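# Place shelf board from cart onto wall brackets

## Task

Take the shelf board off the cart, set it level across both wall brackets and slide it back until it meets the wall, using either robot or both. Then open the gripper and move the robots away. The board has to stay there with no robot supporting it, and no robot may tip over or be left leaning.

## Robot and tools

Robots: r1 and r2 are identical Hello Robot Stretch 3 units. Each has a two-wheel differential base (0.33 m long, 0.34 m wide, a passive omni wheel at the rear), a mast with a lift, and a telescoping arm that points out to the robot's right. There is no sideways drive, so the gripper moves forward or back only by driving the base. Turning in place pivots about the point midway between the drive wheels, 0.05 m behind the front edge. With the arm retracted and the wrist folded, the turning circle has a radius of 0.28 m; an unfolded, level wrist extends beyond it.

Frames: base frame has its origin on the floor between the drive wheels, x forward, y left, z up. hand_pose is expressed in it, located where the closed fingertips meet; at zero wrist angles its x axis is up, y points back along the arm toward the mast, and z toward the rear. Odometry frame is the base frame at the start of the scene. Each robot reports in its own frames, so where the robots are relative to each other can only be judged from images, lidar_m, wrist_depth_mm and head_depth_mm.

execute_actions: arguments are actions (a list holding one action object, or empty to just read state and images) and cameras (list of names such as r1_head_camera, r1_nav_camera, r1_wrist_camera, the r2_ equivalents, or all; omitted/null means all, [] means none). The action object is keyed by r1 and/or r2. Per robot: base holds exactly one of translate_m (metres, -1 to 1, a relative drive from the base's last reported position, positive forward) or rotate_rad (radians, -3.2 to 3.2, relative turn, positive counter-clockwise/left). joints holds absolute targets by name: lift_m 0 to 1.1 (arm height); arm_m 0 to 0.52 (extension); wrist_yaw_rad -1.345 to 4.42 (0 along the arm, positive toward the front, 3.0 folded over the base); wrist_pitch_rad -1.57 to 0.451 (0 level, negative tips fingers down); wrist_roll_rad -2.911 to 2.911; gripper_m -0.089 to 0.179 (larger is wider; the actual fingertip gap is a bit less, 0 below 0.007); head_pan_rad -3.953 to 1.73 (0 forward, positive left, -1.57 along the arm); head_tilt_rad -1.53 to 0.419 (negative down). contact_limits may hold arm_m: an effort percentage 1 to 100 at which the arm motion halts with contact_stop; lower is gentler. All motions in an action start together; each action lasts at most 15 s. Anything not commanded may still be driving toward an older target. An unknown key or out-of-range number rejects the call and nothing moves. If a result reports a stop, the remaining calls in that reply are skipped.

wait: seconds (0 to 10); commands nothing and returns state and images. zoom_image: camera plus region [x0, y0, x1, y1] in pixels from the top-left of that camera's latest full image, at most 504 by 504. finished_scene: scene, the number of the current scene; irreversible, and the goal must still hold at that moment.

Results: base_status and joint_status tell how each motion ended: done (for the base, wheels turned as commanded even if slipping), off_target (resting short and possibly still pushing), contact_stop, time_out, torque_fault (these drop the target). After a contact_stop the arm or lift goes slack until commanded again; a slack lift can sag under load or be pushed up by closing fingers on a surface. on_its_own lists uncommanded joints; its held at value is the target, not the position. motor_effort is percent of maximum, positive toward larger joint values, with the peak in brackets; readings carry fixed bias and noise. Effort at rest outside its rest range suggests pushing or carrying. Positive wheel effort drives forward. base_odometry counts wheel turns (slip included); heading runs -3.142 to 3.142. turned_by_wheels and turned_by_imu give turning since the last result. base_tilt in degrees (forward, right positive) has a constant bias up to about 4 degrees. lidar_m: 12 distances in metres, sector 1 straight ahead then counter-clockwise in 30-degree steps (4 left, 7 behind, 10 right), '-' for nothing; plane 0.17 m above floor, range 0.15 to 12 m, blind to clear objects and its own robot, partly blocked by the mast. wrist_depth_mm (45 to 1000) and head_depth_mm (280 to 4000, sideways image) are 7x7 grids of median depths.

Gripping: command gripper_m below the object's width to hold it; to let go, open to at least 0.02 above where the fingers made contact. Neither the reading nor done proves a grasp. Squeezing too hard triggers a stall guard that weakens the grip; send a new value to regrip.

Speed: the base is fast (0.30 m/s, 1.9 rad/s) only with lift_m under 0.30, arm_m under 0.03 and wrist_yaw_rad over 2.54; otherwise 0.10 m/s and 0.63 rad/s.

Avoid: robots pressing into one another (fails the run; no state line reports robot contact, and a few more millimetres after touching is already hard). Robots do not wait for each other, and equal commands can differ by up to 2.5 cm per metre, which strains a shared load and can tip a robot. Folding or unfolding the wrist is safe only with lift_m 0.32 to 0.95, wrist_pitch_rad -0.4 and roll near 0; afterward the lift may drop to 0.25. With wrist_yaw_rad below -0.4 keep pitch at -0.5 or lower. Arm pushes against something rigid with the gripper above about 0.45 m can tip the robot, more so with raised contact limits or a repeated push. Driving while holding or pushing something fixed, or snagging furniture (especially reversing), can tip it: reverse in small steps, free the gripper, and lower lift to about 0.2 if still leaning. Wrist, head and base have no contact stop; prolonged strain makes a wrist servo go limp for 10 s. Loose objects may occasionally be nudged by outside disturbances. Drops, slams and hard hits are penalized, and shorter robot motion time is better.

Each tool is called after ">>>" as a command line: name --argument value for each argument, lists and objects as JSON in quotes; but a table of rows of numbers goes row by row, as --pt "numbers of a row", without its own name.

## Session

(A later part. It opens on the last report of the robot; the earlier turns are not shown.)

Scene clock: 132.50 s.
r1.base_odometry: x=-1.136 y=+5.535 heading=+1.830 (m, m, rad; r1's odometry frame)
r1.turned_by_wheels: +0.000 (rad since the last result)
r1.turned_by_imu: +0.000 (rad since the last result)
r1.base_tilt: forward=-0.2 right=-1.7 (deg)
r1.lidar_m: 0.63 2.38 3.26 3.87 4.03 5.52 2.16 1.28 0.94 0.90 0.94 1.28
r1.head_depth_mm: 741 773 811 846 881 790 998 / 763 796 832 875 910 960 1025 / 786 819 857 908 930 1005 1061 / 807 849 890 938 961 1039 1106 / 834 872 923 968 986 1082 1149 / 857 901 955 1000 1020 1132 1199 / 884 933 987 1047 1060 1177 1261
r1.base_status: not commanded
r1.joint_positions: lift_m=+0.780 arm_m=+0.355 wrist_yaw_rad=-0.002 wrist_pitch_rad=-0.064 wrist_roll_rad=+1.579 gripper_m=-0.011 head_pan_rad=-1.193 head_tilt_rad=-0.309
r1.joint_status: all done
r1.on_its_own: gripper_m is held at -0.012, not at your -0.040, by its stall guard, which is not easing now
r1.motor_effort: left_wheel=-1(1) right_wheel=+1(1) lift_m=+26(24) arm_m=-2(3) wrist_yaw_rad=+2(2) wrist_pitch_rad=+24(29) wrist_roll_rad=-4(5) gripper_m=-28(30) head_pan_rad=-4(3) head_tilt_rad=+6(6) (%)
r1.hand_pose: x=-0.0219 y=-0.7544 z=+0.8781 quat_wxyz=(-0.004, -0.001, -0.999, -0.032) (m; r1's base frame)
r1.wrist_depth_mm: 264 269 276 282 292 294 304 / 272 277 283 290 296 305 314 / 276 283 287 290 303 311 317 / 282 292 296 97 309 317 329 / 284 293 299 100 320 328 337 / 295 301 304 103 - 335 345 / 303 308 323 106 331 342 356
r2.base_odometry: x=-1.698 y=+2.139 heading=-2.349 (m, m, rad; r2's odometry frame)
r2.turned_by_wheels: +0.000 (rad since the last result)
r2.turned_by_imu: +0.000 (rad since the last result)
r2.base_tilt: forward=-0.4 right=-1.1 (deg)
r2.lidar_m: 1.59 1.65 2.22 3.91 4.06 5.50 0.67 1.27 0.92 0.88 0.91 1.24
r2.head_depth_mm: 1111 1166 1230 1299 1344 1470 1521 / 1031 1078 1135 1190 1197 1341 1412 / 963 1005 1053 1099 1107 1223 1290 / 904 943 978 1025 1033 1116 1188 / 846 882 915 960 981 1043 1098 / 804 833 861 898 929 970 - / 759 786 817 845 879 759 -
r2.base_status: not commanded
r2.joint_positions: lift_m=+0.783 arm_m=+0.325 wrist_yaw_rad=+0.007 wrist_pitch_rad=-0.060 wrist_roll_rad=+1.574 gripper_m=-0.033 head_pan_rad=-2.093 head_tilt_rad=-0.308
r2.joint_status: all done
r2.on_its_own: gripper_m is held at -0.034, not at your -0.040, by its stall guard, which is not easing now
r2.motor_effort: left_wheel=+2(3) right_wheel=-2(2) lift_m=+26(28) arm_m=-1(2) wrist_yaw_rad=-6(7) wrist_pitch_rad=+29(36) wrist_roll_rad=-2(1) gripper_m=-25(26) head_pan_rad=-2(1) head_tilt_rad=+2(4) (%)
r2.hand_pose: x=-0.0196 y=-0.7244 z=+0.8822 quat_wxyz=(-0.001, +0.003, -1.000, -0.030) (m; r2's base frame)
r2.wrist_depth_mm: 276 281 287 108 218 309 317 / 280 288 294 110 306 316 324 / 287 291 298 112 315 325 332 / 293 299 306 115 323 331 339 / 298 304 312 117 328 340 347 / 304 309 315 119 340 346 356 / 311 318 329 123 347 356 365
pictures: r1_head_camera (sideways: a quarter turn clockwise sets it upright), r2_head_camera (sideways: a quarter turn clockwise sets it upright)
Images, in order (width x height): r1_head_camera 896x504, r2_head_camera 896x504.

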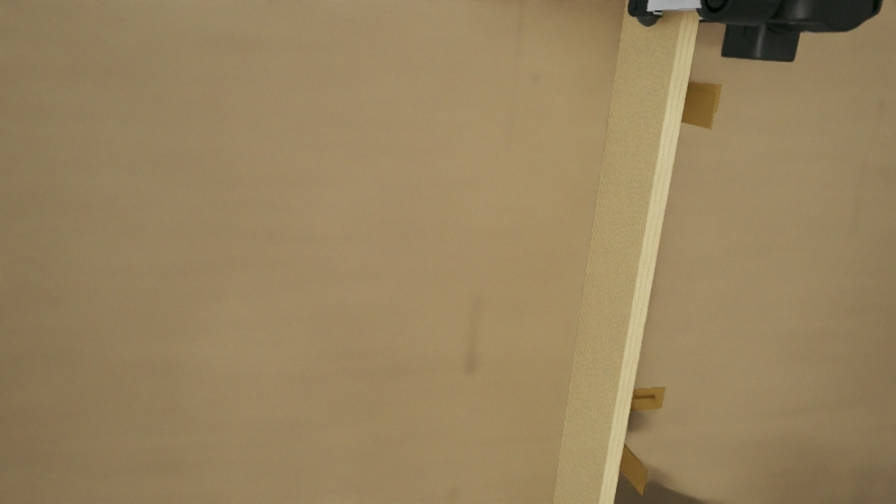

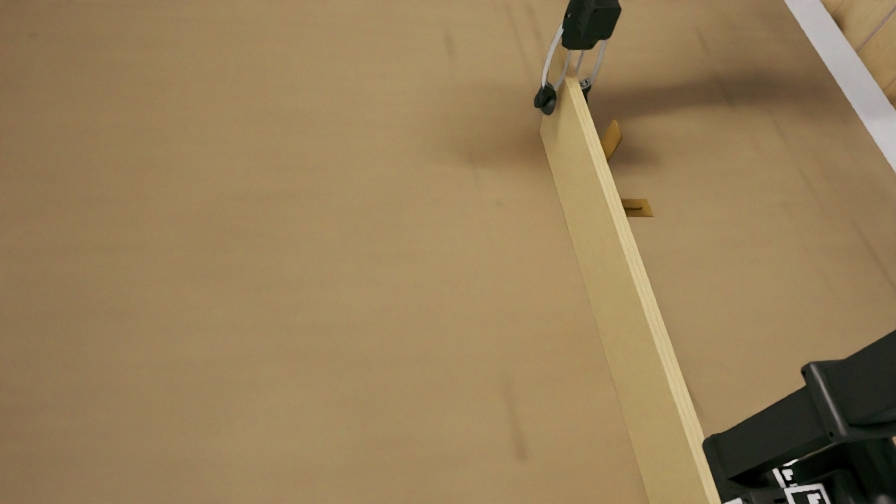

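>>> execute_actions --actions '[{"r1":{"joints":{"lift_m":0.765}},"r2":{"joints":{"lift_m":0.768}}}]' --cameras '["r1_head_camera","r2_head_camera"]'

Scene clock: 133.53 s.
r1.base_odometry: x=-1.136 y=+5.535 heading=+1.830 (m, m, rad; r1's odometry frame)
r1.turned_by_wheels: +0.000 (rad since the last result)
r1.turned_by_imu: +0.000 (rad since the last result)
r1.base_tilt: forward=-0.2 right=-1.6 (deg)
r1.lidar_m: 0.63 2.38 3.29 3.87 4.02 5.52 2.16 1.28 0.93 0.90 0.94 1.28
r1.head_depth_mm: 744 776 805 845 885 784 1003 / 762 797 832 874 913 805 1027 / 784 820 862 907 933 1006 1064 / 810 848 890 938 964 1038 1106 / 836 872 919 968 992 1081 1147 / 858 902 950 1002 1020 1125 1205 / 889 931 985 1040 1012 1177 1263
r1.base_status: not commanded
r1.joint_positions: lift_m=+0.765 arm_m=+0.355 wrist_yaw_rad=-0.005 wrist_pitch_rad=-0.054 wrist_roll_rad=+1.578 gripper_m=-0.011 head_pan_rad=-1.193 head_tilt_rad=-0.309
r1.joint_status: all done
r1.on_its_own: gripper_m is held at -0.012, not at your -0.040, by its stall guard, which is not easing now
r1.motor_effort: left_wheel=-2(2) right_wheel=+2(2) lift_m=+26(28) arm_m=-2(3) wrist_yaw_rad=+4(4) wrist_pitch_rad=+20(24) wrist_roll_rad=-4(4) gripper_m=-27(28) head_pan_rad=-3(4) head_tilt_rad=+6(6) (%)
r1.hand_pose: x=-0.0225 y=-0.7548 z=+0.8658 quat_wxyz=(-0.003, -0.002, -1.000, -0.027) (m; r1's base frame)
r1.wrist_depth_mm: 266 273 278 284 289 296 300 / 274 277 284 288 295 301 307 / 276 282 289 293 301 308 316 / 284 288 295 98 311 317 323 / 289 296 302 101 318 324 332 / 297 304 309 103 325 331 340 / 304 312 320 107 331 342 351
r2.base_odometry: x=-1.698 y=+2.139 heading=-2.349 (m, m, rad; r2's odometry frame)
r2.turned_by_wheels: +0.000 (rad since the last result)
r2.turned_by_imu: +0.000 (rad since the last result)
r2.base_tilt: forward=-0.4 right=-1.1 (deg)
r2.lidar_m: 1.59 1.64 2.22 3.90 4.04 5.48 0.67 1.27 0.92 0.88 0.91 1.24
r2.head_depth_mm: 1106 1167 1234 1299 1344 1472 1510 / 1029 1085 1141 1201 1190 1344 1405 / 963 1008 1050 1103 1102 1225 1288 / 903 941 982 1026 1041 1123 1195 / 849 883 919 954 983 1043 1100 / 804 831 862 898 927 902 - / 761 790 811 842 877 762 -
r2.base_status: not commanded
r2.joint_positions: lift_m=+0.768 arm_m=+0.325 wrist_yaw_rad=+0.004 wrist_pitch_rad=-0.052 wrist_roll_rad=+1.574 gripper_m=-0.033 head_pan_rad=-2.093 head_tilt_rad=-0.308
r2.joint_status: all done
r2.on_its_own: gripper_m is held at -0.034, not at your -0.040, by its stall guard, which is not easing now
r2.motor_effort: left_wheel=-1(1) right_wheel=+0(2) lift_m=+25(24) arm_m=+3(4) wrist_yaw_rad=-4(7) wrist_pitch_rad=+26(30) wrist_roll_rad=-2(2) gripper_m=-25(25) head_pan_rad=-2(3) head_tilt_rad=+3(3) (%)
r2.hand_pose: x=-0.0203 y=-0.7242 z=+0.8693 quat_wxyz=(-0.001, +0.002, -1.000, -0.026) (m; r2's base frame)
r2.wrist_depth_mm: 278 283 289 107 303 309 316 / 283 289 294 110 307 314 322 / 289 294 301 112 314 322 329 / 294 298 308 114 324 331 339 / 300 306 313 117 328 334 345 / 306 312 319 119 337 345 355 / 314 319 326 123 344 352 364
pictures: r1_head_camera (sideways: a quarter turn clockwise sets it upright), r2_head_camera (sideways: a quarter turn clockwise sets it upright)
Images, in order (width x height): r1_head_camera 896x504, r2_head_camera 896x504.

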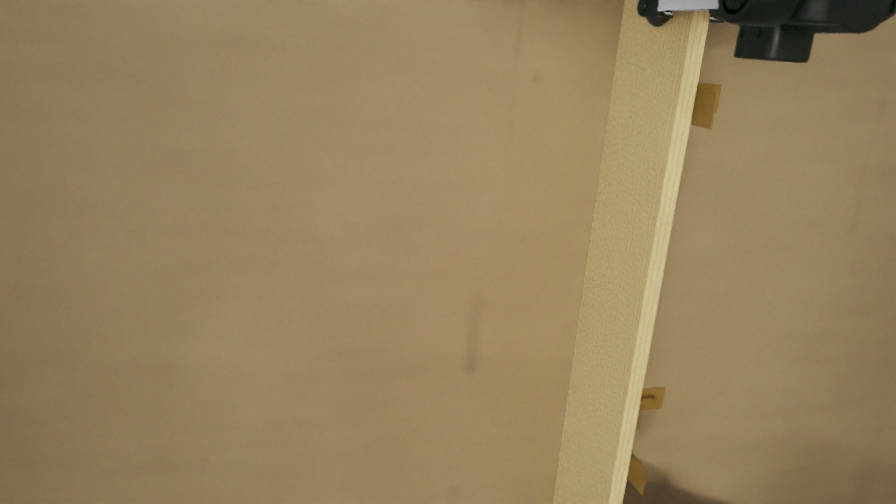

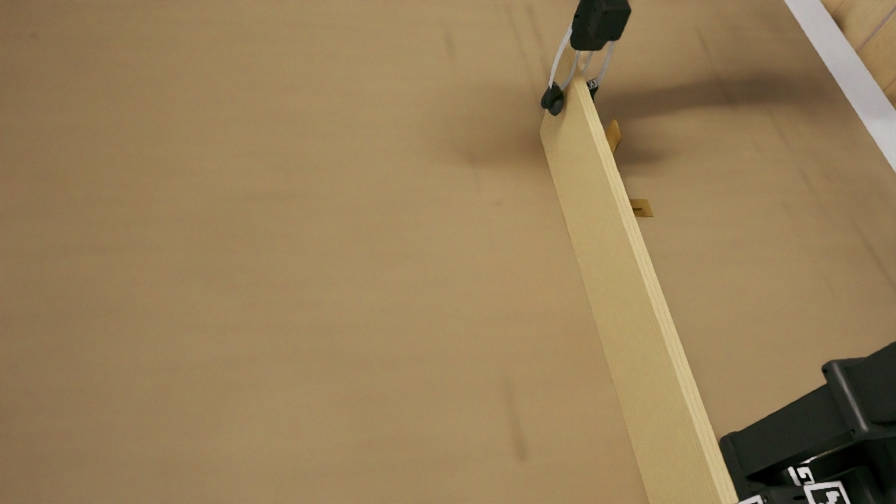

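One more step, then release.

>>> execute_actions --actions '[{"r1":{"joints":{"lift_m":0.755}},"r2":{"joints":{"lift_m":0.758}}}]' --cameras '[]'

>>> execute_actions --actions '[{"r1":{"joints":{"gripper_m":0.09}},"r2":{"joints":{"gripper_m":0.09}}}]' --cameras '["r1_head_camera","r2_head_camera","r1_nav_camera"]'

Scene clock: 134.40 s.
r1.base_odometry: x=-1.136 y=+5.535 heading=+1.830 (m, m, rad; r1's odometry frame)
r1.turned_by_wheels: +0.000 (rad since the last result)
r1.turned_by_imu: +0.000 (rad since the last result)
r1.base_tilt: forward=-0.2 right=-1.6 (deg)
r1.lidar_m: 0.63 2.38 3.25 3.86 4.02 5.52 2.16 1.28 0.93 0.90 0.94 1.28
r1.head_depth_mm: 742 774 808 849 882 802 1003 / 762 795 833 873 911 812 1017 / 783 820 859 903 935 1007 1066 / 810 847 888 936 965 1039 1107 / 831 877 915 966 994 1088 1154 / 859 900 951 1003 1023 1125 1202 / 886 933 982 1043 1017 1181 1263
r1.base_status: not commanded
r1.joint_positions: lift_m=+0.755 arm_m=+0.355 wrist_yaw_rad=-0.006 wrist_pitch_rad=-0.048 wrist_roll_rad=+1.578 gripper_m=-0.011 head_pan_rad=-1.193 head_tilt_rad=-0.309
r1.joint_status: all done
r1.on_its_own: gripper_m is held at -0.012, not at your -0.040, by its stall guard, which is not easing now
r1.motor_effort: left_wheel=-2(2) right_wheel=+3(3) lift_m=+26(29) arm_m=-2(2) wrist_yaw_rad=+5(5) wrist_pitch_rad=+18(20) wrist_roll_rad=-3(3) gripper_m=-27(28) head_pan_rad=-3(4) head_tilt_rad=+6(5) (%)
r1.hand_pose: x=-0.0228 y=-0.7550 z=+0.8572 quat_wxyz=(-0.003, -0.003, -1.000, -0.024) (m; r1's base frame)
r1.wrist_depth_mm: 264 270 275 282 288 293 299 / 272 278 285 289 295 299 306 / 280 283 288 293 300 310 314 / 283 289 298 99 310 315 322 / 291 296 303 101 315 322 329 / 299 303 306 104 323 330 338 / 304 309 319 107 332 341 352
r2.base_odometry: x=-1.698 y=+2.139 heading=-2.349 (m, m, rad; r2's odometry frame)
r2.turned_by_wheels: +0.000 (rad since the last result)
r2.turned_by_imu: +0.000 (rad since the last result)
r2.base_tilt: forward=-0.4 right=-1.1 (deg)
r2.lidar_m: 1.59 1.64 2.23 3.90 4.02 5.51 0.67 1.27 0.92 0.88 0.91 1.23
r2.head_depth_mm: 1109 1166 1236 1307 1330 1475 1521 / 1034 1087 1139 1200 1203 1337 1412 / 963 1014 1056 1103 1101 1227 1286 / 901 936 981 1029 1035 1129 1184 / 853 883 919 959 983 1041 1098 / 802 833 865 899 930 856 1024 / 763 786 821 844 881 770 -
r2.base_status: not commanded
r2.joint_positions: lift_m=+0.758 arm_m=+0.324 wrist_yaw_rad=+0.003 wrist_pitch_rad=-0.049 wrist_roll_rad=+1.574 gripper_m=-0.033 head_pan_rad=-2.093 head_tilt_rad=-0.308
r2.joint_status: all done
r2.on_its_own: gripper_m is held at -0.034, not at your -0.040, by its stall guard, which is not easing now
r2.motor_effort: left_wheel=-2(2) right_wheel=+1(1) lift_m=+25(25) arm_m=+7(6) wrist_yaw_rad=-2(4) wrist_pitch_rad=+24(25) wrist_roll_rad=-1(1) gripper_m=-24(24) head_pan_rad=-1(1) head_tilt_rad=+3(3) (%)
r2.hand_pose: x=-0.0206 y=-0.7240 z=+0.8599 quat_wxyz=(-0.001, +0.001, -1.000, -0.025) (m; r2's base frame)
r2.wrist_depth_mm: 278 283 289 108 301 309 317 / 286 288 296 110 309 313 323 / 290 296 303 112 315 322 331 / 295 299 308 114 321 329 339 / 300 310 314 116 327 338 343 / 308 312 317 119 337 347 352 / 313 320 330 332 346 351 361
pictures: none
No camera images: the call's "cameras" was empty. Leave "cameras" out to get every camera's image.

Scene clock: 136.13 s.
r1.base_odometry: x=-1.136 y=+5.535 heading=+1.830 (m, m, rad; r1's odometry frame)
r1.turned_by_wheels: +0.000 (rad since the last result)
r1.turned_by_imu: +0.000 (rad since the last result)
r1.base_tilt: forward=-0.1 right=-1.7 (deg)
r1.lidar_m: 0.63 2.37 3.25 3.86 4.02 5.48 2.16 1.28 0.94 0.90 0.94 1.28
r1.head_depth_mm: 744 774 806 844 887 783 1006 / 762 796 833 875 912 834 1026 / 787 818 859 904 939 993 1068 / 807 847 890 933 970 1041 1108 / 835 871 916 969 991 1085 1149 / 858 902 950 1001 1031 1131 1201 / 886 933 992 1040 1037 1172 1255
r1.base_status: not commanded
r1.joint_positions: lift_m=+0.755 arm_m=+0.355 wrist_yaw_rad=-0.005 wrist_pitch_rad=-0.053 wrist_roll_rad=+1.577 gripper_m=+0.090 head_pan_rad=-1.193 head_tilt_rad=-0.309
r1.joint_status: all done
r1.motor_effort: left_wheel=-2(2) right_wheel=+3(3) lift_m=+26(26) arm_m=-2(2) wrist_yaw_rad=+4(5) wrist_pitch_rad=+20(21) wrist_roll_rad=-3(4) gripper_m=-4(94) head_pan_rad=-3(4) head_tilt_rad=+5(6) (%)
r1.hand_pose: x=-0.0227 y=-0.7549 z=+0.8560 quat_wxyz=(-0.003, -0.003, -1.000, -0.027) (m; r1's base frame)
r1.wrist_depth_mm: 265 270 278 281 290 297 303 / 271 277 284 288 295 302 312 / 277 284 291 293 301 308 317 / 282 287 295 240 99 316 325 / 292 293 302 274 101 323 330 / 295 300 313 314 104 331 342 / 304 307 319 319 107 342 351
r2.base_odometry: x=-1.698 y=+2.139 heading=-2.349 (m, m, rad; r2's odometry frame)
r2.turned_by_wheels: +0.000 (rad since the last result)
r2.turned_by_imu: +0.001 (rad since the last result)
r2.base_tilt: forward=-0.5 right=-1.1 (deg)
r2.lidar_m: 1.59 1.64 2.22 3.91 4.03 5.52 0.67 1.27 0.92 0.88 0.91 1.23
r2.head_depth_mm: 1109 1168 1231 1301 1323 1471 1514 / 1030 1081 1133 1195 1122 1334 1413 / 961 1004 1053 1103 1062 1228 1293 / 900 940 980 1023 1038 1120 1186 / 851 878 916 954 981 1031 1096 / 802 832 862 892 927 825 1023 / 760 785 813 847 883 789 -
r2.base_status: not commanded
r2.joint_positions: lift_m=+0.758 arm_m=+0.325 wrist_yaw_rad=+0.003 wrist_pitch_rad=-0.032 wrist_roll_rad=+1.574 gripper_m=+0.090 head_pan_rad=-2.093 head_tilt_rad=-0.308
r2.joint_status: all done
r2.motor_effort: left_wheel=+0(2) right_wheel=+0(1) lift_m=+27(27) arm_m=+3(6) wrist_yaw_rad=-2(3) wrist_pitch_rad=+16(30) wrist_roll_rad=-2(2) gripper_m=-1(90) head_pan_rad=-2(2) head_tilt_rad=+2(3) (%)
r2.hand_pose: x=-0.0206 y=-0.7250 z=+0.8641 quat_wxyz=(-0.001, +0.001, -1.000, -0.017) (m; r2's base frame)
r2.wrist_depth_mm: 281 285 290 292 106 304 311 / 285 287 295 295 109 311 317 / 292 297 298 302 111 318 321 / 299 301 306 306 113 324 331 / 304 306 314 288 116 330 337 / 310 312 319 269 117 339 343 / 313 323 326 328 338 346 355
pictures: r1_head_camera (sideways: a quarter turn clockwise sets it upright), r1_nav_camera (sideways: a quarter turn counterclockwise sets it upright), r2_head_camera (sideways: a quarter turn clockwise sets it upright)
Images, in order (width x height): r1_head_camera 896x504, r1_nav_camera 672x504, r2_head_camera 896x504.

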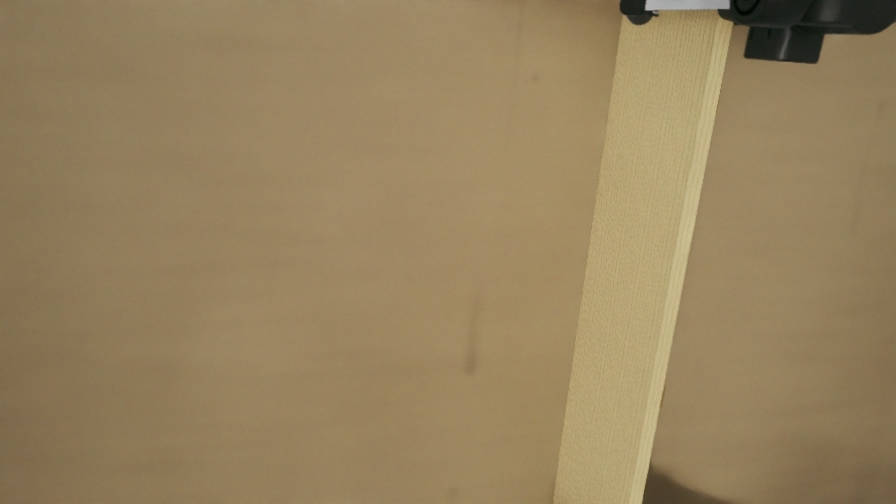

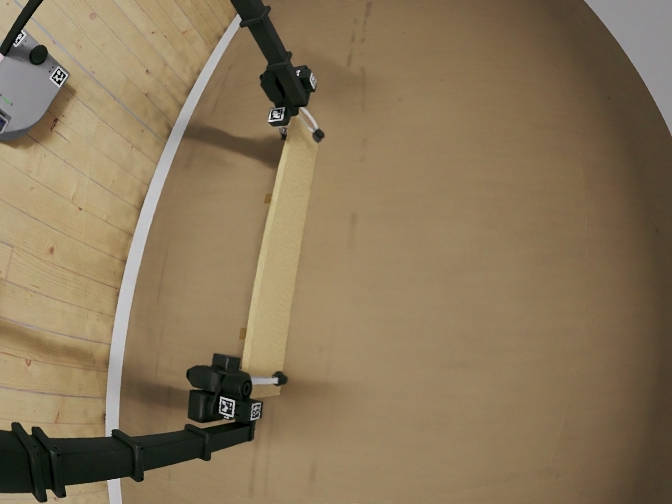

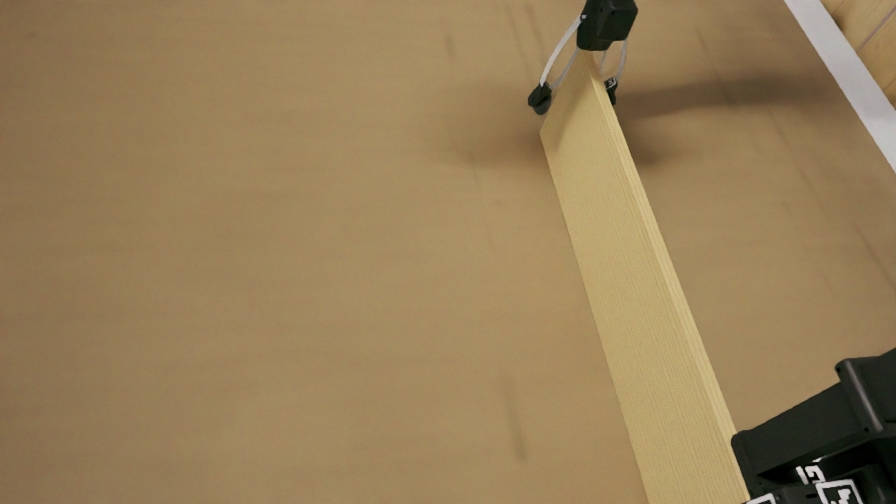

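>>> execute_actions --actions '[{"r1":{"joints":{"lift_m":0.745}},"r2":{"joints":{"lift_m":0.748}}}]' --cameras '[]'

>>> execute_actions --actions '[{"r1":{"joints":{"arm_m":0.17}},"r2":{"joints":{"arm_m":0.14}}}]' --cameras '[]'

>>> execute_actions --actions '[{"r1":{"joints":{"gripper_m":-0.01}},"r2":{"joints":{"gripper_m":-0.01}}}]' --cameras '["r1_wrist_camera","r2_wrist_camera","r1_nav_camera"]'

Scene clock: 137.20 s.
r1.base_odometry: x=-1.136 y=+5.535 heading=+1.830 (m, m, rad; r1's odometry frame)
r1.turned_by_wheels: +0.000 (rad since the last result)
r1.turned_by_imu: +0.000 (rad since the last result)
r1.base_tilt: forward=-0.2 right=-1.6 (deg)
r1.lidar_m: 0.63 2.38 3.25 3.87 4.03 5.50 2.16 1.28 0.94 0.90 0.93 1.28
r1.head_depth_mm: 742 772 814 846 884 764 1004 / 764 796 838 871 916 837 1026 / 787 824 861 906 941 1002 1067 / 809 845 882 935 963 1043 1109 / 830 873 921 967 988 1085 1153 / 860 904 952 1001 1034 1129 1202 / 889 936 987 1040 1033 1170 1257
r1.base_status: not commanded
r1.joint_positions: lift_m=+0.745 arm_m=+0.355 wrist_yaw_rad=-0.002 wrist_pitch_rad=-0.023 wrist_roll_rad=+1.577 gripper_m=+0.090 head_pan_rad=-1.193 head_tilt_rad=-0.309
r1.joint_status: all done
r1.motor_effort: left_wheel=-1(2) right_wheel=+0(2) lift_m=+22(20) arm_m=-2(3) wrist_yaw_rad=+2(4) wrist_pitch_rad=+9(20) wrist_roll_rad=-3(3) gripper_m=-1(4) head_pan_rad=-4(3) head_tilt_rad=+6(5) (%)
r1.hand_pose: x=-0.0220 y=-0.7558 z=+0.8537 quat_wxyz=(-0.003, -0.001, -1.000, -0.012) (m; r1's base frame)
r1.wrist_depth_mm: 270 274 277 281 285 288 291 / 278 281 286 288 293 295 298 / 280 285 290 291 296 301 308 / 288 292 297 268 302 311 317 / 295 299 301 305 99 318 324 / 305 308 314 308 101 325 331 / 311 316 318 317 215 337 338
r2.base_odometry: x=-1.698 y=+2.139 heading=-2.349 (m, m, rad; r2's odometry frame)
r2.turned_by_wheels: +0.000 (rad since the last result)
r2.turned_by_imu: +0.000 (rad since the last result)
r2.base_tilt: forward=-0.4 right=-1.0 (deg)
r2.lidar_m: 1.59 1.64 2.23 3.89 4.04 5.52 0.67 1.27 0.92 0.88 0.91 1.23
r2.head_depth_mm: 1110 1168 1240 1310 1324 1474 1520 / 1033 1082 1139 1193 1115 1333 1411 / 959 1001 1057 1102 1059 1211 1300 / 901 941 975 1026 1039 1126 1183 / 849 883 917 963 975 1029 1093 / 800 829 865 898 927 824 1023 / 760 786 812 850 872 788 -
r2.base_status: not commanded
r2.joint_positions: lift_m=+0.748 arm_m=+0.325 wrist_yaw_rad=+0.003 wrist_pitch_rad=-0.023 wrist_roll_rad=+1.574 gripper_m=+0.090 head_pan_rad=-2.093 head_tilt_rad=-0.308
r2.joint_status: all done
r2.motor_effort: left_wheel=+0(1) right_wheel=+0(0) lift_m=+24(27) arm_m=+3(3) wrist_yaw_rad=-3(3) wrist_pitch_rad=+11(15) wrist_roll_rad=-2(2) gripper_m=+0(1) head_pan_rad=-2(2) head_tilt_rad=+3(4) (%)
r2.hand_pose: x=-0.0207 y=-0.7253 z=+0.8565 quat_wxyz=(-0.001, +0.001, -1.000, -0.012) (m; r2's base frame)
r2.wrist_depth_mm: 282 286 291 283 298 299 306 / 287 291 295 251 294 308 313 / 293 298 302 229 311 315 323 / 299 301 308 209 316 320 325 / 304 308 313 194 322 328 335 / 308 313 321 179 117 336 342 / 314 325 330 167 336 343 348
pictures: none
No camera images: the call's "cameras" was empty. Leave "cameras" out to get every camera's image.

Scene clock: 139.80 s.
r1.base_odometry: x=-1.136 y=+5.535 heading=+1.830 (m, m, rad; r1's odometry frame)
r1.turned_by_wheels: +0.000 (rad since the last result)
r1.turned_by_imu: +0.001 (rad since the last result)
r1.base_tilt: forward=-0.1 right=-1.7 (deg)
r1.lidar_m: 0.63 2.37 3.29 3.85 4.01 5.53 2.16 1.28 0.94 0.90 0.94 1.28
r1.head_depth_mm: 741 777 809 847 884 800 991 / 765 797 832 872 911 834 1021 / 784 823 862 905 938 999 1062 / 809 848 889 935 972 1044 1104 / 837 872 919 969 989 1085 1149 / 861 905 954 1004 1031 1133 1206 / 888 937 986 1047 1031 1176 1261
r1.base_status: not commanded
r1.joint_positions: lift_m=+0.745 arm_m=+0.170 wrist_yaw_rad=-0.001 wrist_pitch_rad=-0.022 wrist_roll_rad=+1.577 gripper_m=+0.090 head_pan_rad=-1.193 head_tilt_rad=-0.309
r1.joint_status: all done
r1.motor_effort: left_wheel=-1(1) right_wheel=+1(1) lift_m=+22(22) arm_m=-2(2) wrist_yaw_rad=+1(1) wrist_pitch_rad=+8(9) wrist_roll_rad=-3(3) gripper_m=+0(1) head_pan_rad=-4(4) head_tilt_rad=+6(6) (%)
r1.hand_pose: x=-0.0217 y=-0.5710 z=+0.8540 quat_wxyz=(-0.003, -0.001, -1.000, -0.011) (m; r1's base frame)
r1.wrist_depth_mm: 435 440 441 453 458 464 472 / 441 451 462 458 469 469 474 / 458 456 465 477 474 485 492 / 466 469 475 481 489 501 500 / 476 486 489 490 497 503 522 / 483 492 502 502 515 522 525 / 512 500 516 526 526 548 553
r2.base_odometry: x=-1.698 y=+2.139 heading=-2.349 (m, m, rad; r2's odometry frame)
r2.turned_by_wheels: +0.000 (rad since the last result)
r2.turned_by_imu: +0.001 (rad since the last result)
r2.base_tilt: forward=-0.5 right=-1.1 (deg)
r2.lidar_m: 1.59 1.64 2.22 3.90 4.04 5.49 0.67 1.26 0.92 0.88 0.91 1.23
r2.head_depth_mm: 1108 1168 1224 1299 1365 1478 1521 / 1031 1079 1136 1187 1195 1341 1414 / 965 1003 1054 1107 1061 1222 1283 / 900 941 983 1026 1039 1124 1186 / 851 885 914 959 981 1030 1090 / 799 834 860 896 931 818 1024 / 760 787 815 844 875 788 949
r2.base_status: not commanded
r2.joint_positions: lift_m=+0.748 arm_m=+0.140 wrist_yaw_rad=+0.001 wrist_pitch_rad=-0.022 wrist_roll_rad=+1.574 gripper_m=+0.090 head_pan_rad=-2.093 head_tilt_rad=-0.308
r2.joint_status: all done
r2.motor_effort: left_wheel=+0(0) right_wheel=+0(0) lift_m=+24(24) arm_m=-3(4) wrist_yaw_rad=+0(3) wrist_pitch_rad=+11(11) wrist_roll_rad=-1(2) gripper_m=+1(0) head_pan_rad=-2(2) head_tilt_rad=+1(3) (%)
r2.hand_pose: x=-0.0211 y=-0.5409 z=+0.8568 quat_wxyz=(-0.001, +0.001, -1.000, -0.011) (m; r2's base frame)
r2.wrist_depth_mm: 445 453 462 467 475 484 487 / 458 464 467 473 483 491 496 / 465 475 479 485 497 504 507 / 476 484 484 489 507 513 518 / 486 492 502 502 512 522 532 / 493 509 503 512 522 534 545 / 504 514 523 530 537 546 557
pictures: none
No camera images: the call's "cameras" was empty. Leave "cameras" out to get every camera's image.

Scene clock: 141.30 s.
r1.base_odometry: x=-1.136 y=+5.535 heading=+1.830 (m, m, rad; r1's odometry frame)
r1.turned_by_wheels: +0.000 (rad since the last result)
r1.turned_by_imu: +0.000 (rad since the last result)
r1.base_tilt: forward=-0.2 right=-1.7 (deg)
r1.lidar_m: 0.63 2.38 3.25 3.87 3.99 5.50 2.16 1.28 0.94 0.90 0.94 1.28
r1.head_depth_mm: 745 773 807 848 881 796 997 / 763 802 833 876 912 837 1025 / 785 818 860 905 936 991 1066 / 808 845 888 934 969 1043 1109 / 835 876 919 969 990 1088 1156 / 858 902 951 1006 1034 1123 1206 / 888 936 989 1040 1034 1184 1254
r1.base_status: not commanded
r1.joint_positions: lift_m=+0.745 arm_m=+0.170 wrist_yaw_rad=-0.001 wrist_pitch_rad=-0.022 wrist_roll_rad=+1.577 gripper_m=-0.010 head_pan_rad=-1.193 head_tilt_rad=-0.309
r1.joint_status: all done
r1.motor_effort: left_wheel=-1(1) right_wheel=+1(0) lift_m=+22(22) arm_m=-3(4) wrist_yaw_rad=+1(1) wrist_pitch_rad=+8(9) wrist_roll_rad=-3(3) gripper_m=-7(96) head_pan_rad=-4(4) head_tilt_rad=+6(5) (%)
r1.hand_pose: x=-0.0217 y=-0.5710 z=+0.8540 quat_wxyz=(-0.003, -0.001, -1.000, -0.011) (m; r1's base frame)
r1.wrist_depth_mm: 435 441 451 457 455 462 468 / 445 449 459 461 470 467 477 / 449 464 464 468 474 490 491 / 462 471 477 474 489 497 501 / 472 484 487 495 502 512 521 / 489 488 504 - 514 528 537 / 504 506 510 525 534 531 535
r2.base_odometry: x=-1.698 y=+2.139 heading=-2.349 (m, m, rad; r2's odometry frame)
r2.turned_by_wheels: +0.000 (rad since the last result)
r2.turned_by_imu: +0.000 (rad since the last result)
r2.base_tilt: forward=-0.4 right=-1.1 (deg)
r2.lidar_m: 1.58 1.64 2.22 3.90 4.03 5.45 0.67 1.27 0.92 0.88 0.91 1.23
r2.head_depth_mm: 1105 1164 1231 1303 1370 1466 1511 / 1031 1077 1139 1197 1187 1334 1403 / 963 1008 1049 1099 1058 1228 1290 / 905 937 980 1023 1036 1124 1187 / 851 883 916 957 978 1027 1096 / 801 829 862 900 926 826 1021 / 758 786 813 846 873 790 950
r2.base_status: not commanded
r2.joint_positions: lift_m=+0.748 arm_m=+0.140 wrist_yaw_rad=+0.001 wrist_pitch_rad=-0.022 wrist_roll_rad=+1.574 gripper_m=-0.010 head_pan_rad=-2.093 head_tilt_rad=-0.308
r2.joint_status: all done
r2.motor_effort: left_wheel=-1(1) right_wheel=+0(0) lift_m=+24(24) arm_m=-3(3) wrist_yaw_rad=-1(2) wrist_pitch_rad=+10(11) wrist_roll_rad=-2(2) gripper_m=-5(88) head_pan_rad=-2(2) head_tilt_rad=+4(3) (%)
r2.hand_pose: x=-0.0211 y=-0.5409 z=+0.8568 quat_wxyz=(-0.001, +0.001, -1.000, -0.011) (m; r2's base frame)
r2.wrist_depth_mm: 449 460 463 466 475 481 486 / 459 465 471 468 485 496 497 / 469 470 480 484 496 502 508 / 476 482 488 494 501 512 522 / 484 488 497 501 513 525 532 / 492 505 506 - 522 532 541 / 505 514 523 530 548 539 549
pictures: r1_nav_camera (sideways: a quarter turn counterclockwise sets it upright), r1_wrist_camera, r2_wrist_camera
Images, in order (width x height): r1_nav_camera 672x504, r1_wrist_camera 644x364, r2_wrist_camera 644x364.

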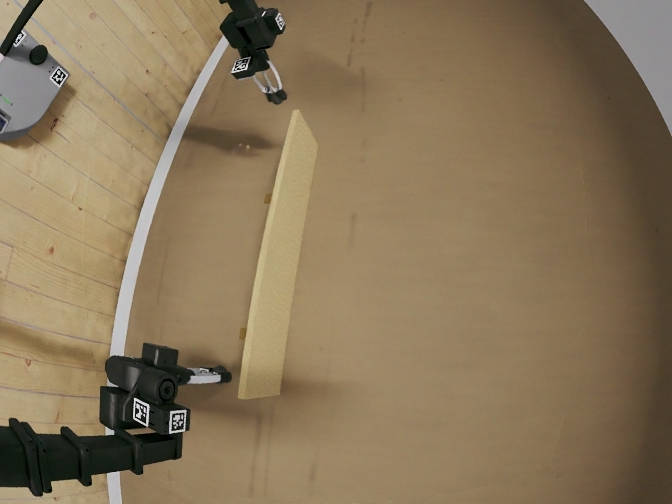

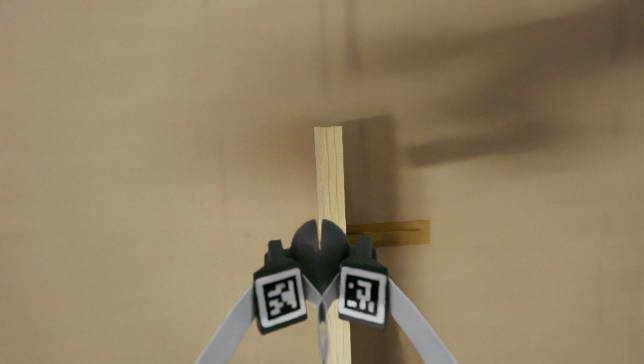

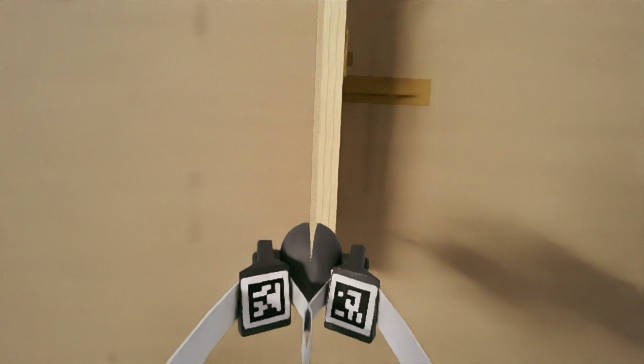

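Aligned. Push gently.

>>> execute_actions --actions '[{"r1":{"joints":{"arm_m":0.30},"contact_limits":{"arm_m":12}},"r2":{"joints":{"arm_m":0.28},"contact_limits":{"arm_m":12}}}]' --cameras '["r1_nav_camera","r1_head_camera","r2_head_camera"]'

Scene clock: 143.67 s.
r1.base_odometry: x=-1.136 y=+5.535 heading=+1.830 (m, m, rad; r1's odometry frame)
r1.turned_by_wheels: +0.000 (rad since the last result)
r1.turned_by_imu: -0.001 (rad since the last result)
r1.base_tilt: forward=-0.1 right=-1.7 (deg)
r1.lidar_m: 0.63 2.38 3.25 3.86 4.02 5.50 2.16 1.28 0.94 0.90 0.94 1.28
r1.head_depth_mm: 744 775 809 848 881 797 - / 761 797 831 872 911 839 1030 / 784 821 862 900 937 1000 1065 / 811 849 891 934 968 1043 1103 / 834 877 917 966 992 1085 1155 / 861 907 948 1002 1027 1128 1210 / 887 935 988 1040 1041 1177 1264
r1.base_status: not commanded
r1.joint_positions: lift_m=+0.745 arm_m=+0.286 wrist_yaw_rad=+0.002 wrist_pitch_rad=-0.036 wrist_roll_rad=+1.577 gripper_m=-0.010 head_pan_rad=-1.193 head_tilt_rad=-0.309
r1.joint_status: arm_m contact_stop (moved +0.115 of +0.130)
r1.on_its_own: arm_m is slack since a contact_stop, until your next command for it (your +0.300 is given up)
r1.motor_effort: left_wheel=+0(4) right_wheel=+0(2) lift_m=+23(24) arm_m=+0(13) wrist_yaw_rad=-1(4) wrist_pitch_rad=+14(20) wrist_roll_rad=-3(3) gripper_m=-6(7) head_pan_rad=-3(4) head_tilt_rad=+6(6) (%)
r1.contact_limits: arm_m 12 (drawing in: default 17, maximum 28; extending or still: default 23, maximum 38)
r1.hand_pose: x=-0.0210 y=-0.6857 z=+0.8504 quat_wxyz=(-0.003, +0.001, -1.000, -0.018) (m; r1's base frame)
r1.wrist_depth_mm: 333 334 342 348 352 358 358 / 334 342 347 353 361 367 372 / 344 352 355 362 366 376 386 / 355 362 368 374 382 388 393 / 360 368 369 377 384 395 402 / 373 376 377 - 398 401 413 / 383 385 392 381 406 416 427
r2.base_odometry: x=-1.698 y=+2.139 heading=-2.349 (m, m, rad; r2's odometry frame)
r2.turned_by_wheels: +0.000 (rad since the last result)
r2.turned_by_imu: +0.001 (rad since the last result)
r2.base_tilt: forward=-0.4 right=-1.0 (deg)
r2.lidar_m: 1.59 1.64 2.22 3.90 4.04 5.52 0.67 1.27 0.92 0.88 0.91 1.23
r2.head_depth_mm: 1113 1174 1237 1300 1362 1465 1512 / 1031 1074 1138 1193 1193 1338 1403 / 960 1006 1058 1099 1057 1224 1295 / 903 943 982 1026 1036 1129 1196 / 849 885 917 959 976 1030 1097 / 803 833 864 895 927 860 1031 / 757 786 816 845 880 785 935
r2.base_status: not commanded
r2.joint_positions: lift_m=+0.748 arm_m=+0.266 wrist_yaw_rad=+0.002 wrist_pitch_rad=-0.037 wrist_roll_rad=+1.574 gripper_m=-0.010 head_pan_rad=-2.093 head_tilt_rad=-0.308
r2.joint_status: arm_m contact_stop (moved +0.126 of +0.140)
r2.on_its_own: arm_m is slack since a contact_stop, until your next command for it (your +0.280 is given up)
r2.motor_effort: left_wheel=-1(3) right_wheel=+1(2) lift_m=+25(25) arm_m=+1(11) wrist_yaw_rad=-1(2) wrist_pitch_rad=+18(26) wrist_roll_rad=-2(2) gripper_m=-4(5) head_pan_rad=-2(2) head_tilt_rad=+3(4) (%)
r2.contact_limits: arm_m 12 (drawing in: default 20, maximum 33; extending or still: default 27, maximum 45)
r2.hand_pose: x=-0.0209 y=-0.6664 z=+0.8530 quat_wxyz=(-0.001, +0.001, -1.000, -0.019) (m; r2's base frame)
r2.wrist_depth_mm: 334 337 342 191 355 367 369 / 336 344 353 350 359 371 378 / 344 350 357 357 371 377 384 / 352 357 366 323 379 387 397 / 362 364 372 296 387 398 403 / 367 371 381 - 395 400 412 / 372 376 391 395 403 412 419
pictures: r1_head_camera (sideways: a quarter turn clockwise sets it upright), r1_nav_camera (sideways: a quarter turn counterclockwise sets it upright), r2_head_camera (sideways: a quarter turn clockwise sets it upright)
Images, in order (width x height): r1_head_camera 896x504, r1_nav_camera 672x504, r2_head_camera 896x504.

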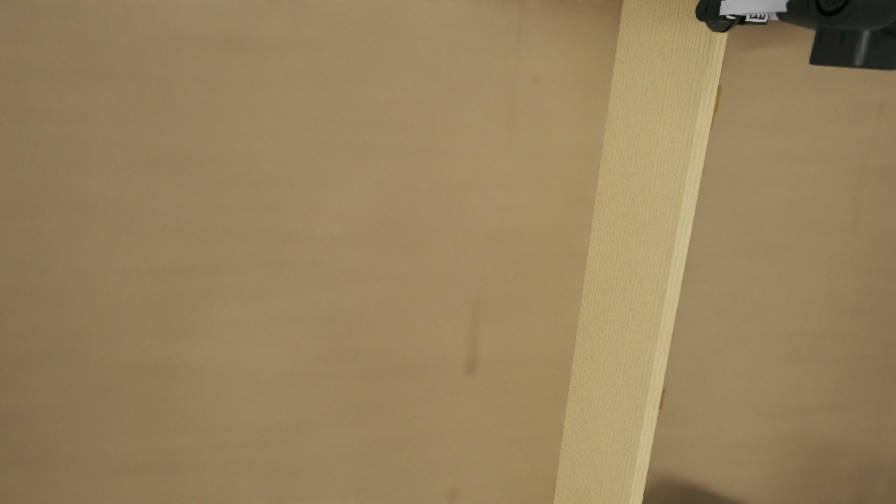

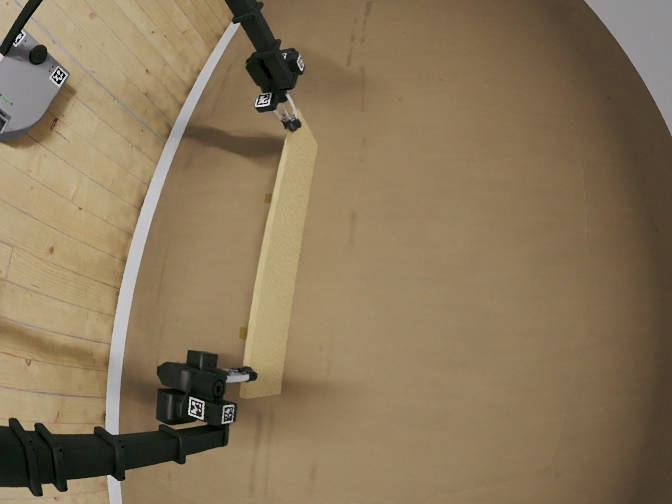

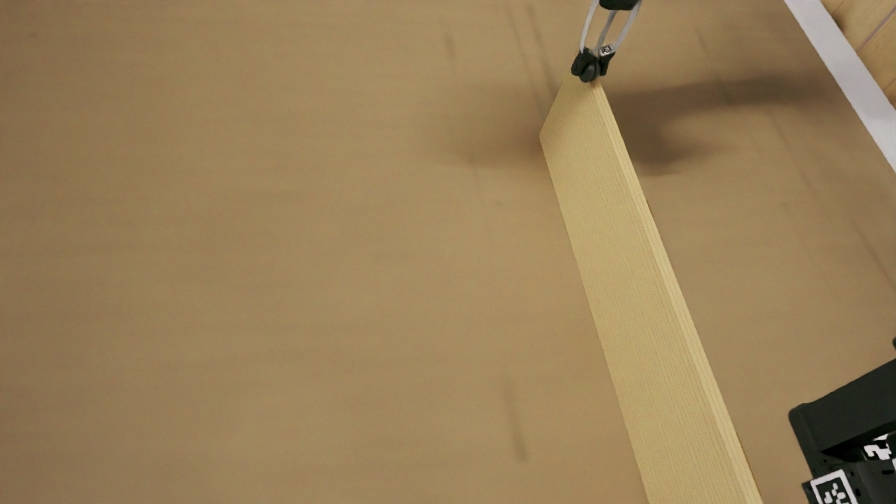

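>>> execute_actions --actions '[{"r1":{"joints":{"arm_m":0.0}},"r2":{"joints":{"arm_m":0.0}}}]' --cameras '["r1_nav_camera"]'

>>> finished_scene --scene 1

Scene clock: 147.20 s.
r1.base_odometry: x=-1.136 y=+5.535 heading=+1.830 (m, m, rad; r1's odometry frame)
r1.turned_by_wheels: +0.000 (rad since the last result)
r1.turned_by_imu: +0.001 (rad since the last result)
r1.base_tilt: forward=-0.1 right=-1.7 (deg)
r1.lidar_m: 0.63 2.38 3.24 3.85 4.01 5.50 2.16 1.28 0.94 0.90 0.93 1.28
r1.head_depth_mm: 746 774 809 849 879 800 987 / 765 798 835 874 910 836 1026 / 788 819 862 902 939 997 1062 / 807 843 890 939 970 1048 1108 / 836 872 919 966 995 1083 1152 / 860 905 950 1002 1028 1125 1198 / 886 937 981 1047 1033 1171 1254
r1.base_status: not commanded
r1.joint_positions: lift_m=+0.745 arm_m=+0.000 wrist_yaw_rad=+0.001 wrist_pitch_rad=-0.022 wrist_roll_rad=+1.577 gripper_m=-0.010 head_pan_rad=-1.193 head_tilt_rad=-0.309
r1.joint_status: all done
r1.motor_effort: left_wheel=+0(1) right_wheel=-1(1) lift_m=+23(23) arm_m=-3(3) wrist_yaw_rad=-1(2) wrist_pitch_rad=+8(13) wrist_roll_rad=-2(3) gripper_m=-6(7) head_pan_rad=-3(4) head_tilt_rad=+6(5) (%)
r1.hand_pose: x=-0.0211 y=-0.4010 z=+0.8539 quat_wxyz=(-0.003, +0.000, -1.000, -0.011) (m; r1's base frame)
r1.wrist_depth_mm: 582 598 599 606 618 610 633 / 599 599 618 623 622 630 635 / 618 618 622 632 641 649 661 / 634 634 633 634 662 666 670 / 634 645 666 663 669 706 706 / 654 673 695 - 718 706 708 / 653 689 702 711 723 722 727
r2.base_odometry: x=-1.698 y=+2.139 heading=-2.349 (m, m, rad; r2's odometry frame)
r2.turned_by_wheels: +0.000 (rad since the last result)
r2.turned_by_imu: +0.001 (rad since the last result)
r2.base_tilt: forward=-0.4 right=-1.1 (deg)
r2.lidar_m: 1.58 1.64 2.22 3.91 4.03 5.49 0.67 1.27 0.92 0.88 0.91 1.23
r2.head_depth_mm: 1114 1170 1232 1302 1377 1471 1520 / 1030 1081 1129 1194 1197 1334 1400 / 958 1004 1050 1104 1057 1224 1299 / 901 943 981 1024 1031 1124 1183 / 849 880 918 951 977 1023 1097 / 800 830 865 900 923 863 1019 / 758 783 815 844 878 792 950
r2.base_status: not commanded
r2.joint_positions: lift_m=+0.748 arm_m=+0.001 wrist_yaw_rad=+0.001 wrist_pitch_rad=-0.022 wrist_roll_rad=+1.574 gripper_m=-0.010 head_pan_rad=-2.093 head_tilt_rad=-0.308
r2.joint_status: all done
r2.motor_effort: left_wheel=+0(2) right_wheel=+0(1) lift_m=+25(25) arm_m=-3(4) wrist_yaw_rad=-2(2) wrist_pitch_rad=+11(17) wrist_roll_rad=-2(2) gripper_m=-5(5) head_pan_rad=-2(2) head_tilt_rad=+2(3) (%)
r2.hand_pose: x=-0.0211 y=-0.4016 z=+0.8568 quat_wxyz=(-0.001, +0.000, -1.000, -0.011) (m; r2's base frame)
r2.wrist_depth_mm: 583 584 586 597 607 615 618 / 588 590 603 610 622 623 631 / 596 605 609 627 633 638 650 / 615 612 633 637 639 654 658 / 619 631 637 643 658 662 670 / 637 642 645 - 669 683 691 / 645 656 676 685 687 701 712
pictures: r1_nav_camera (sideways: a quarter turn counterclockwise sets it upright)
Images, in order (width x height): r1_nav_camera 672x504.

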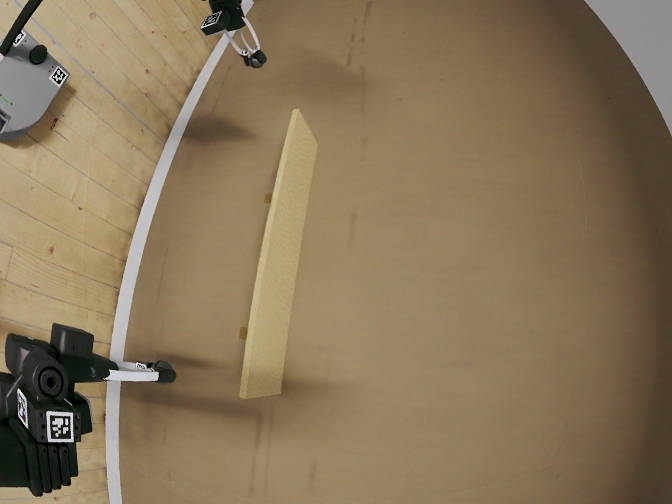

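The scene is finished: the task was done.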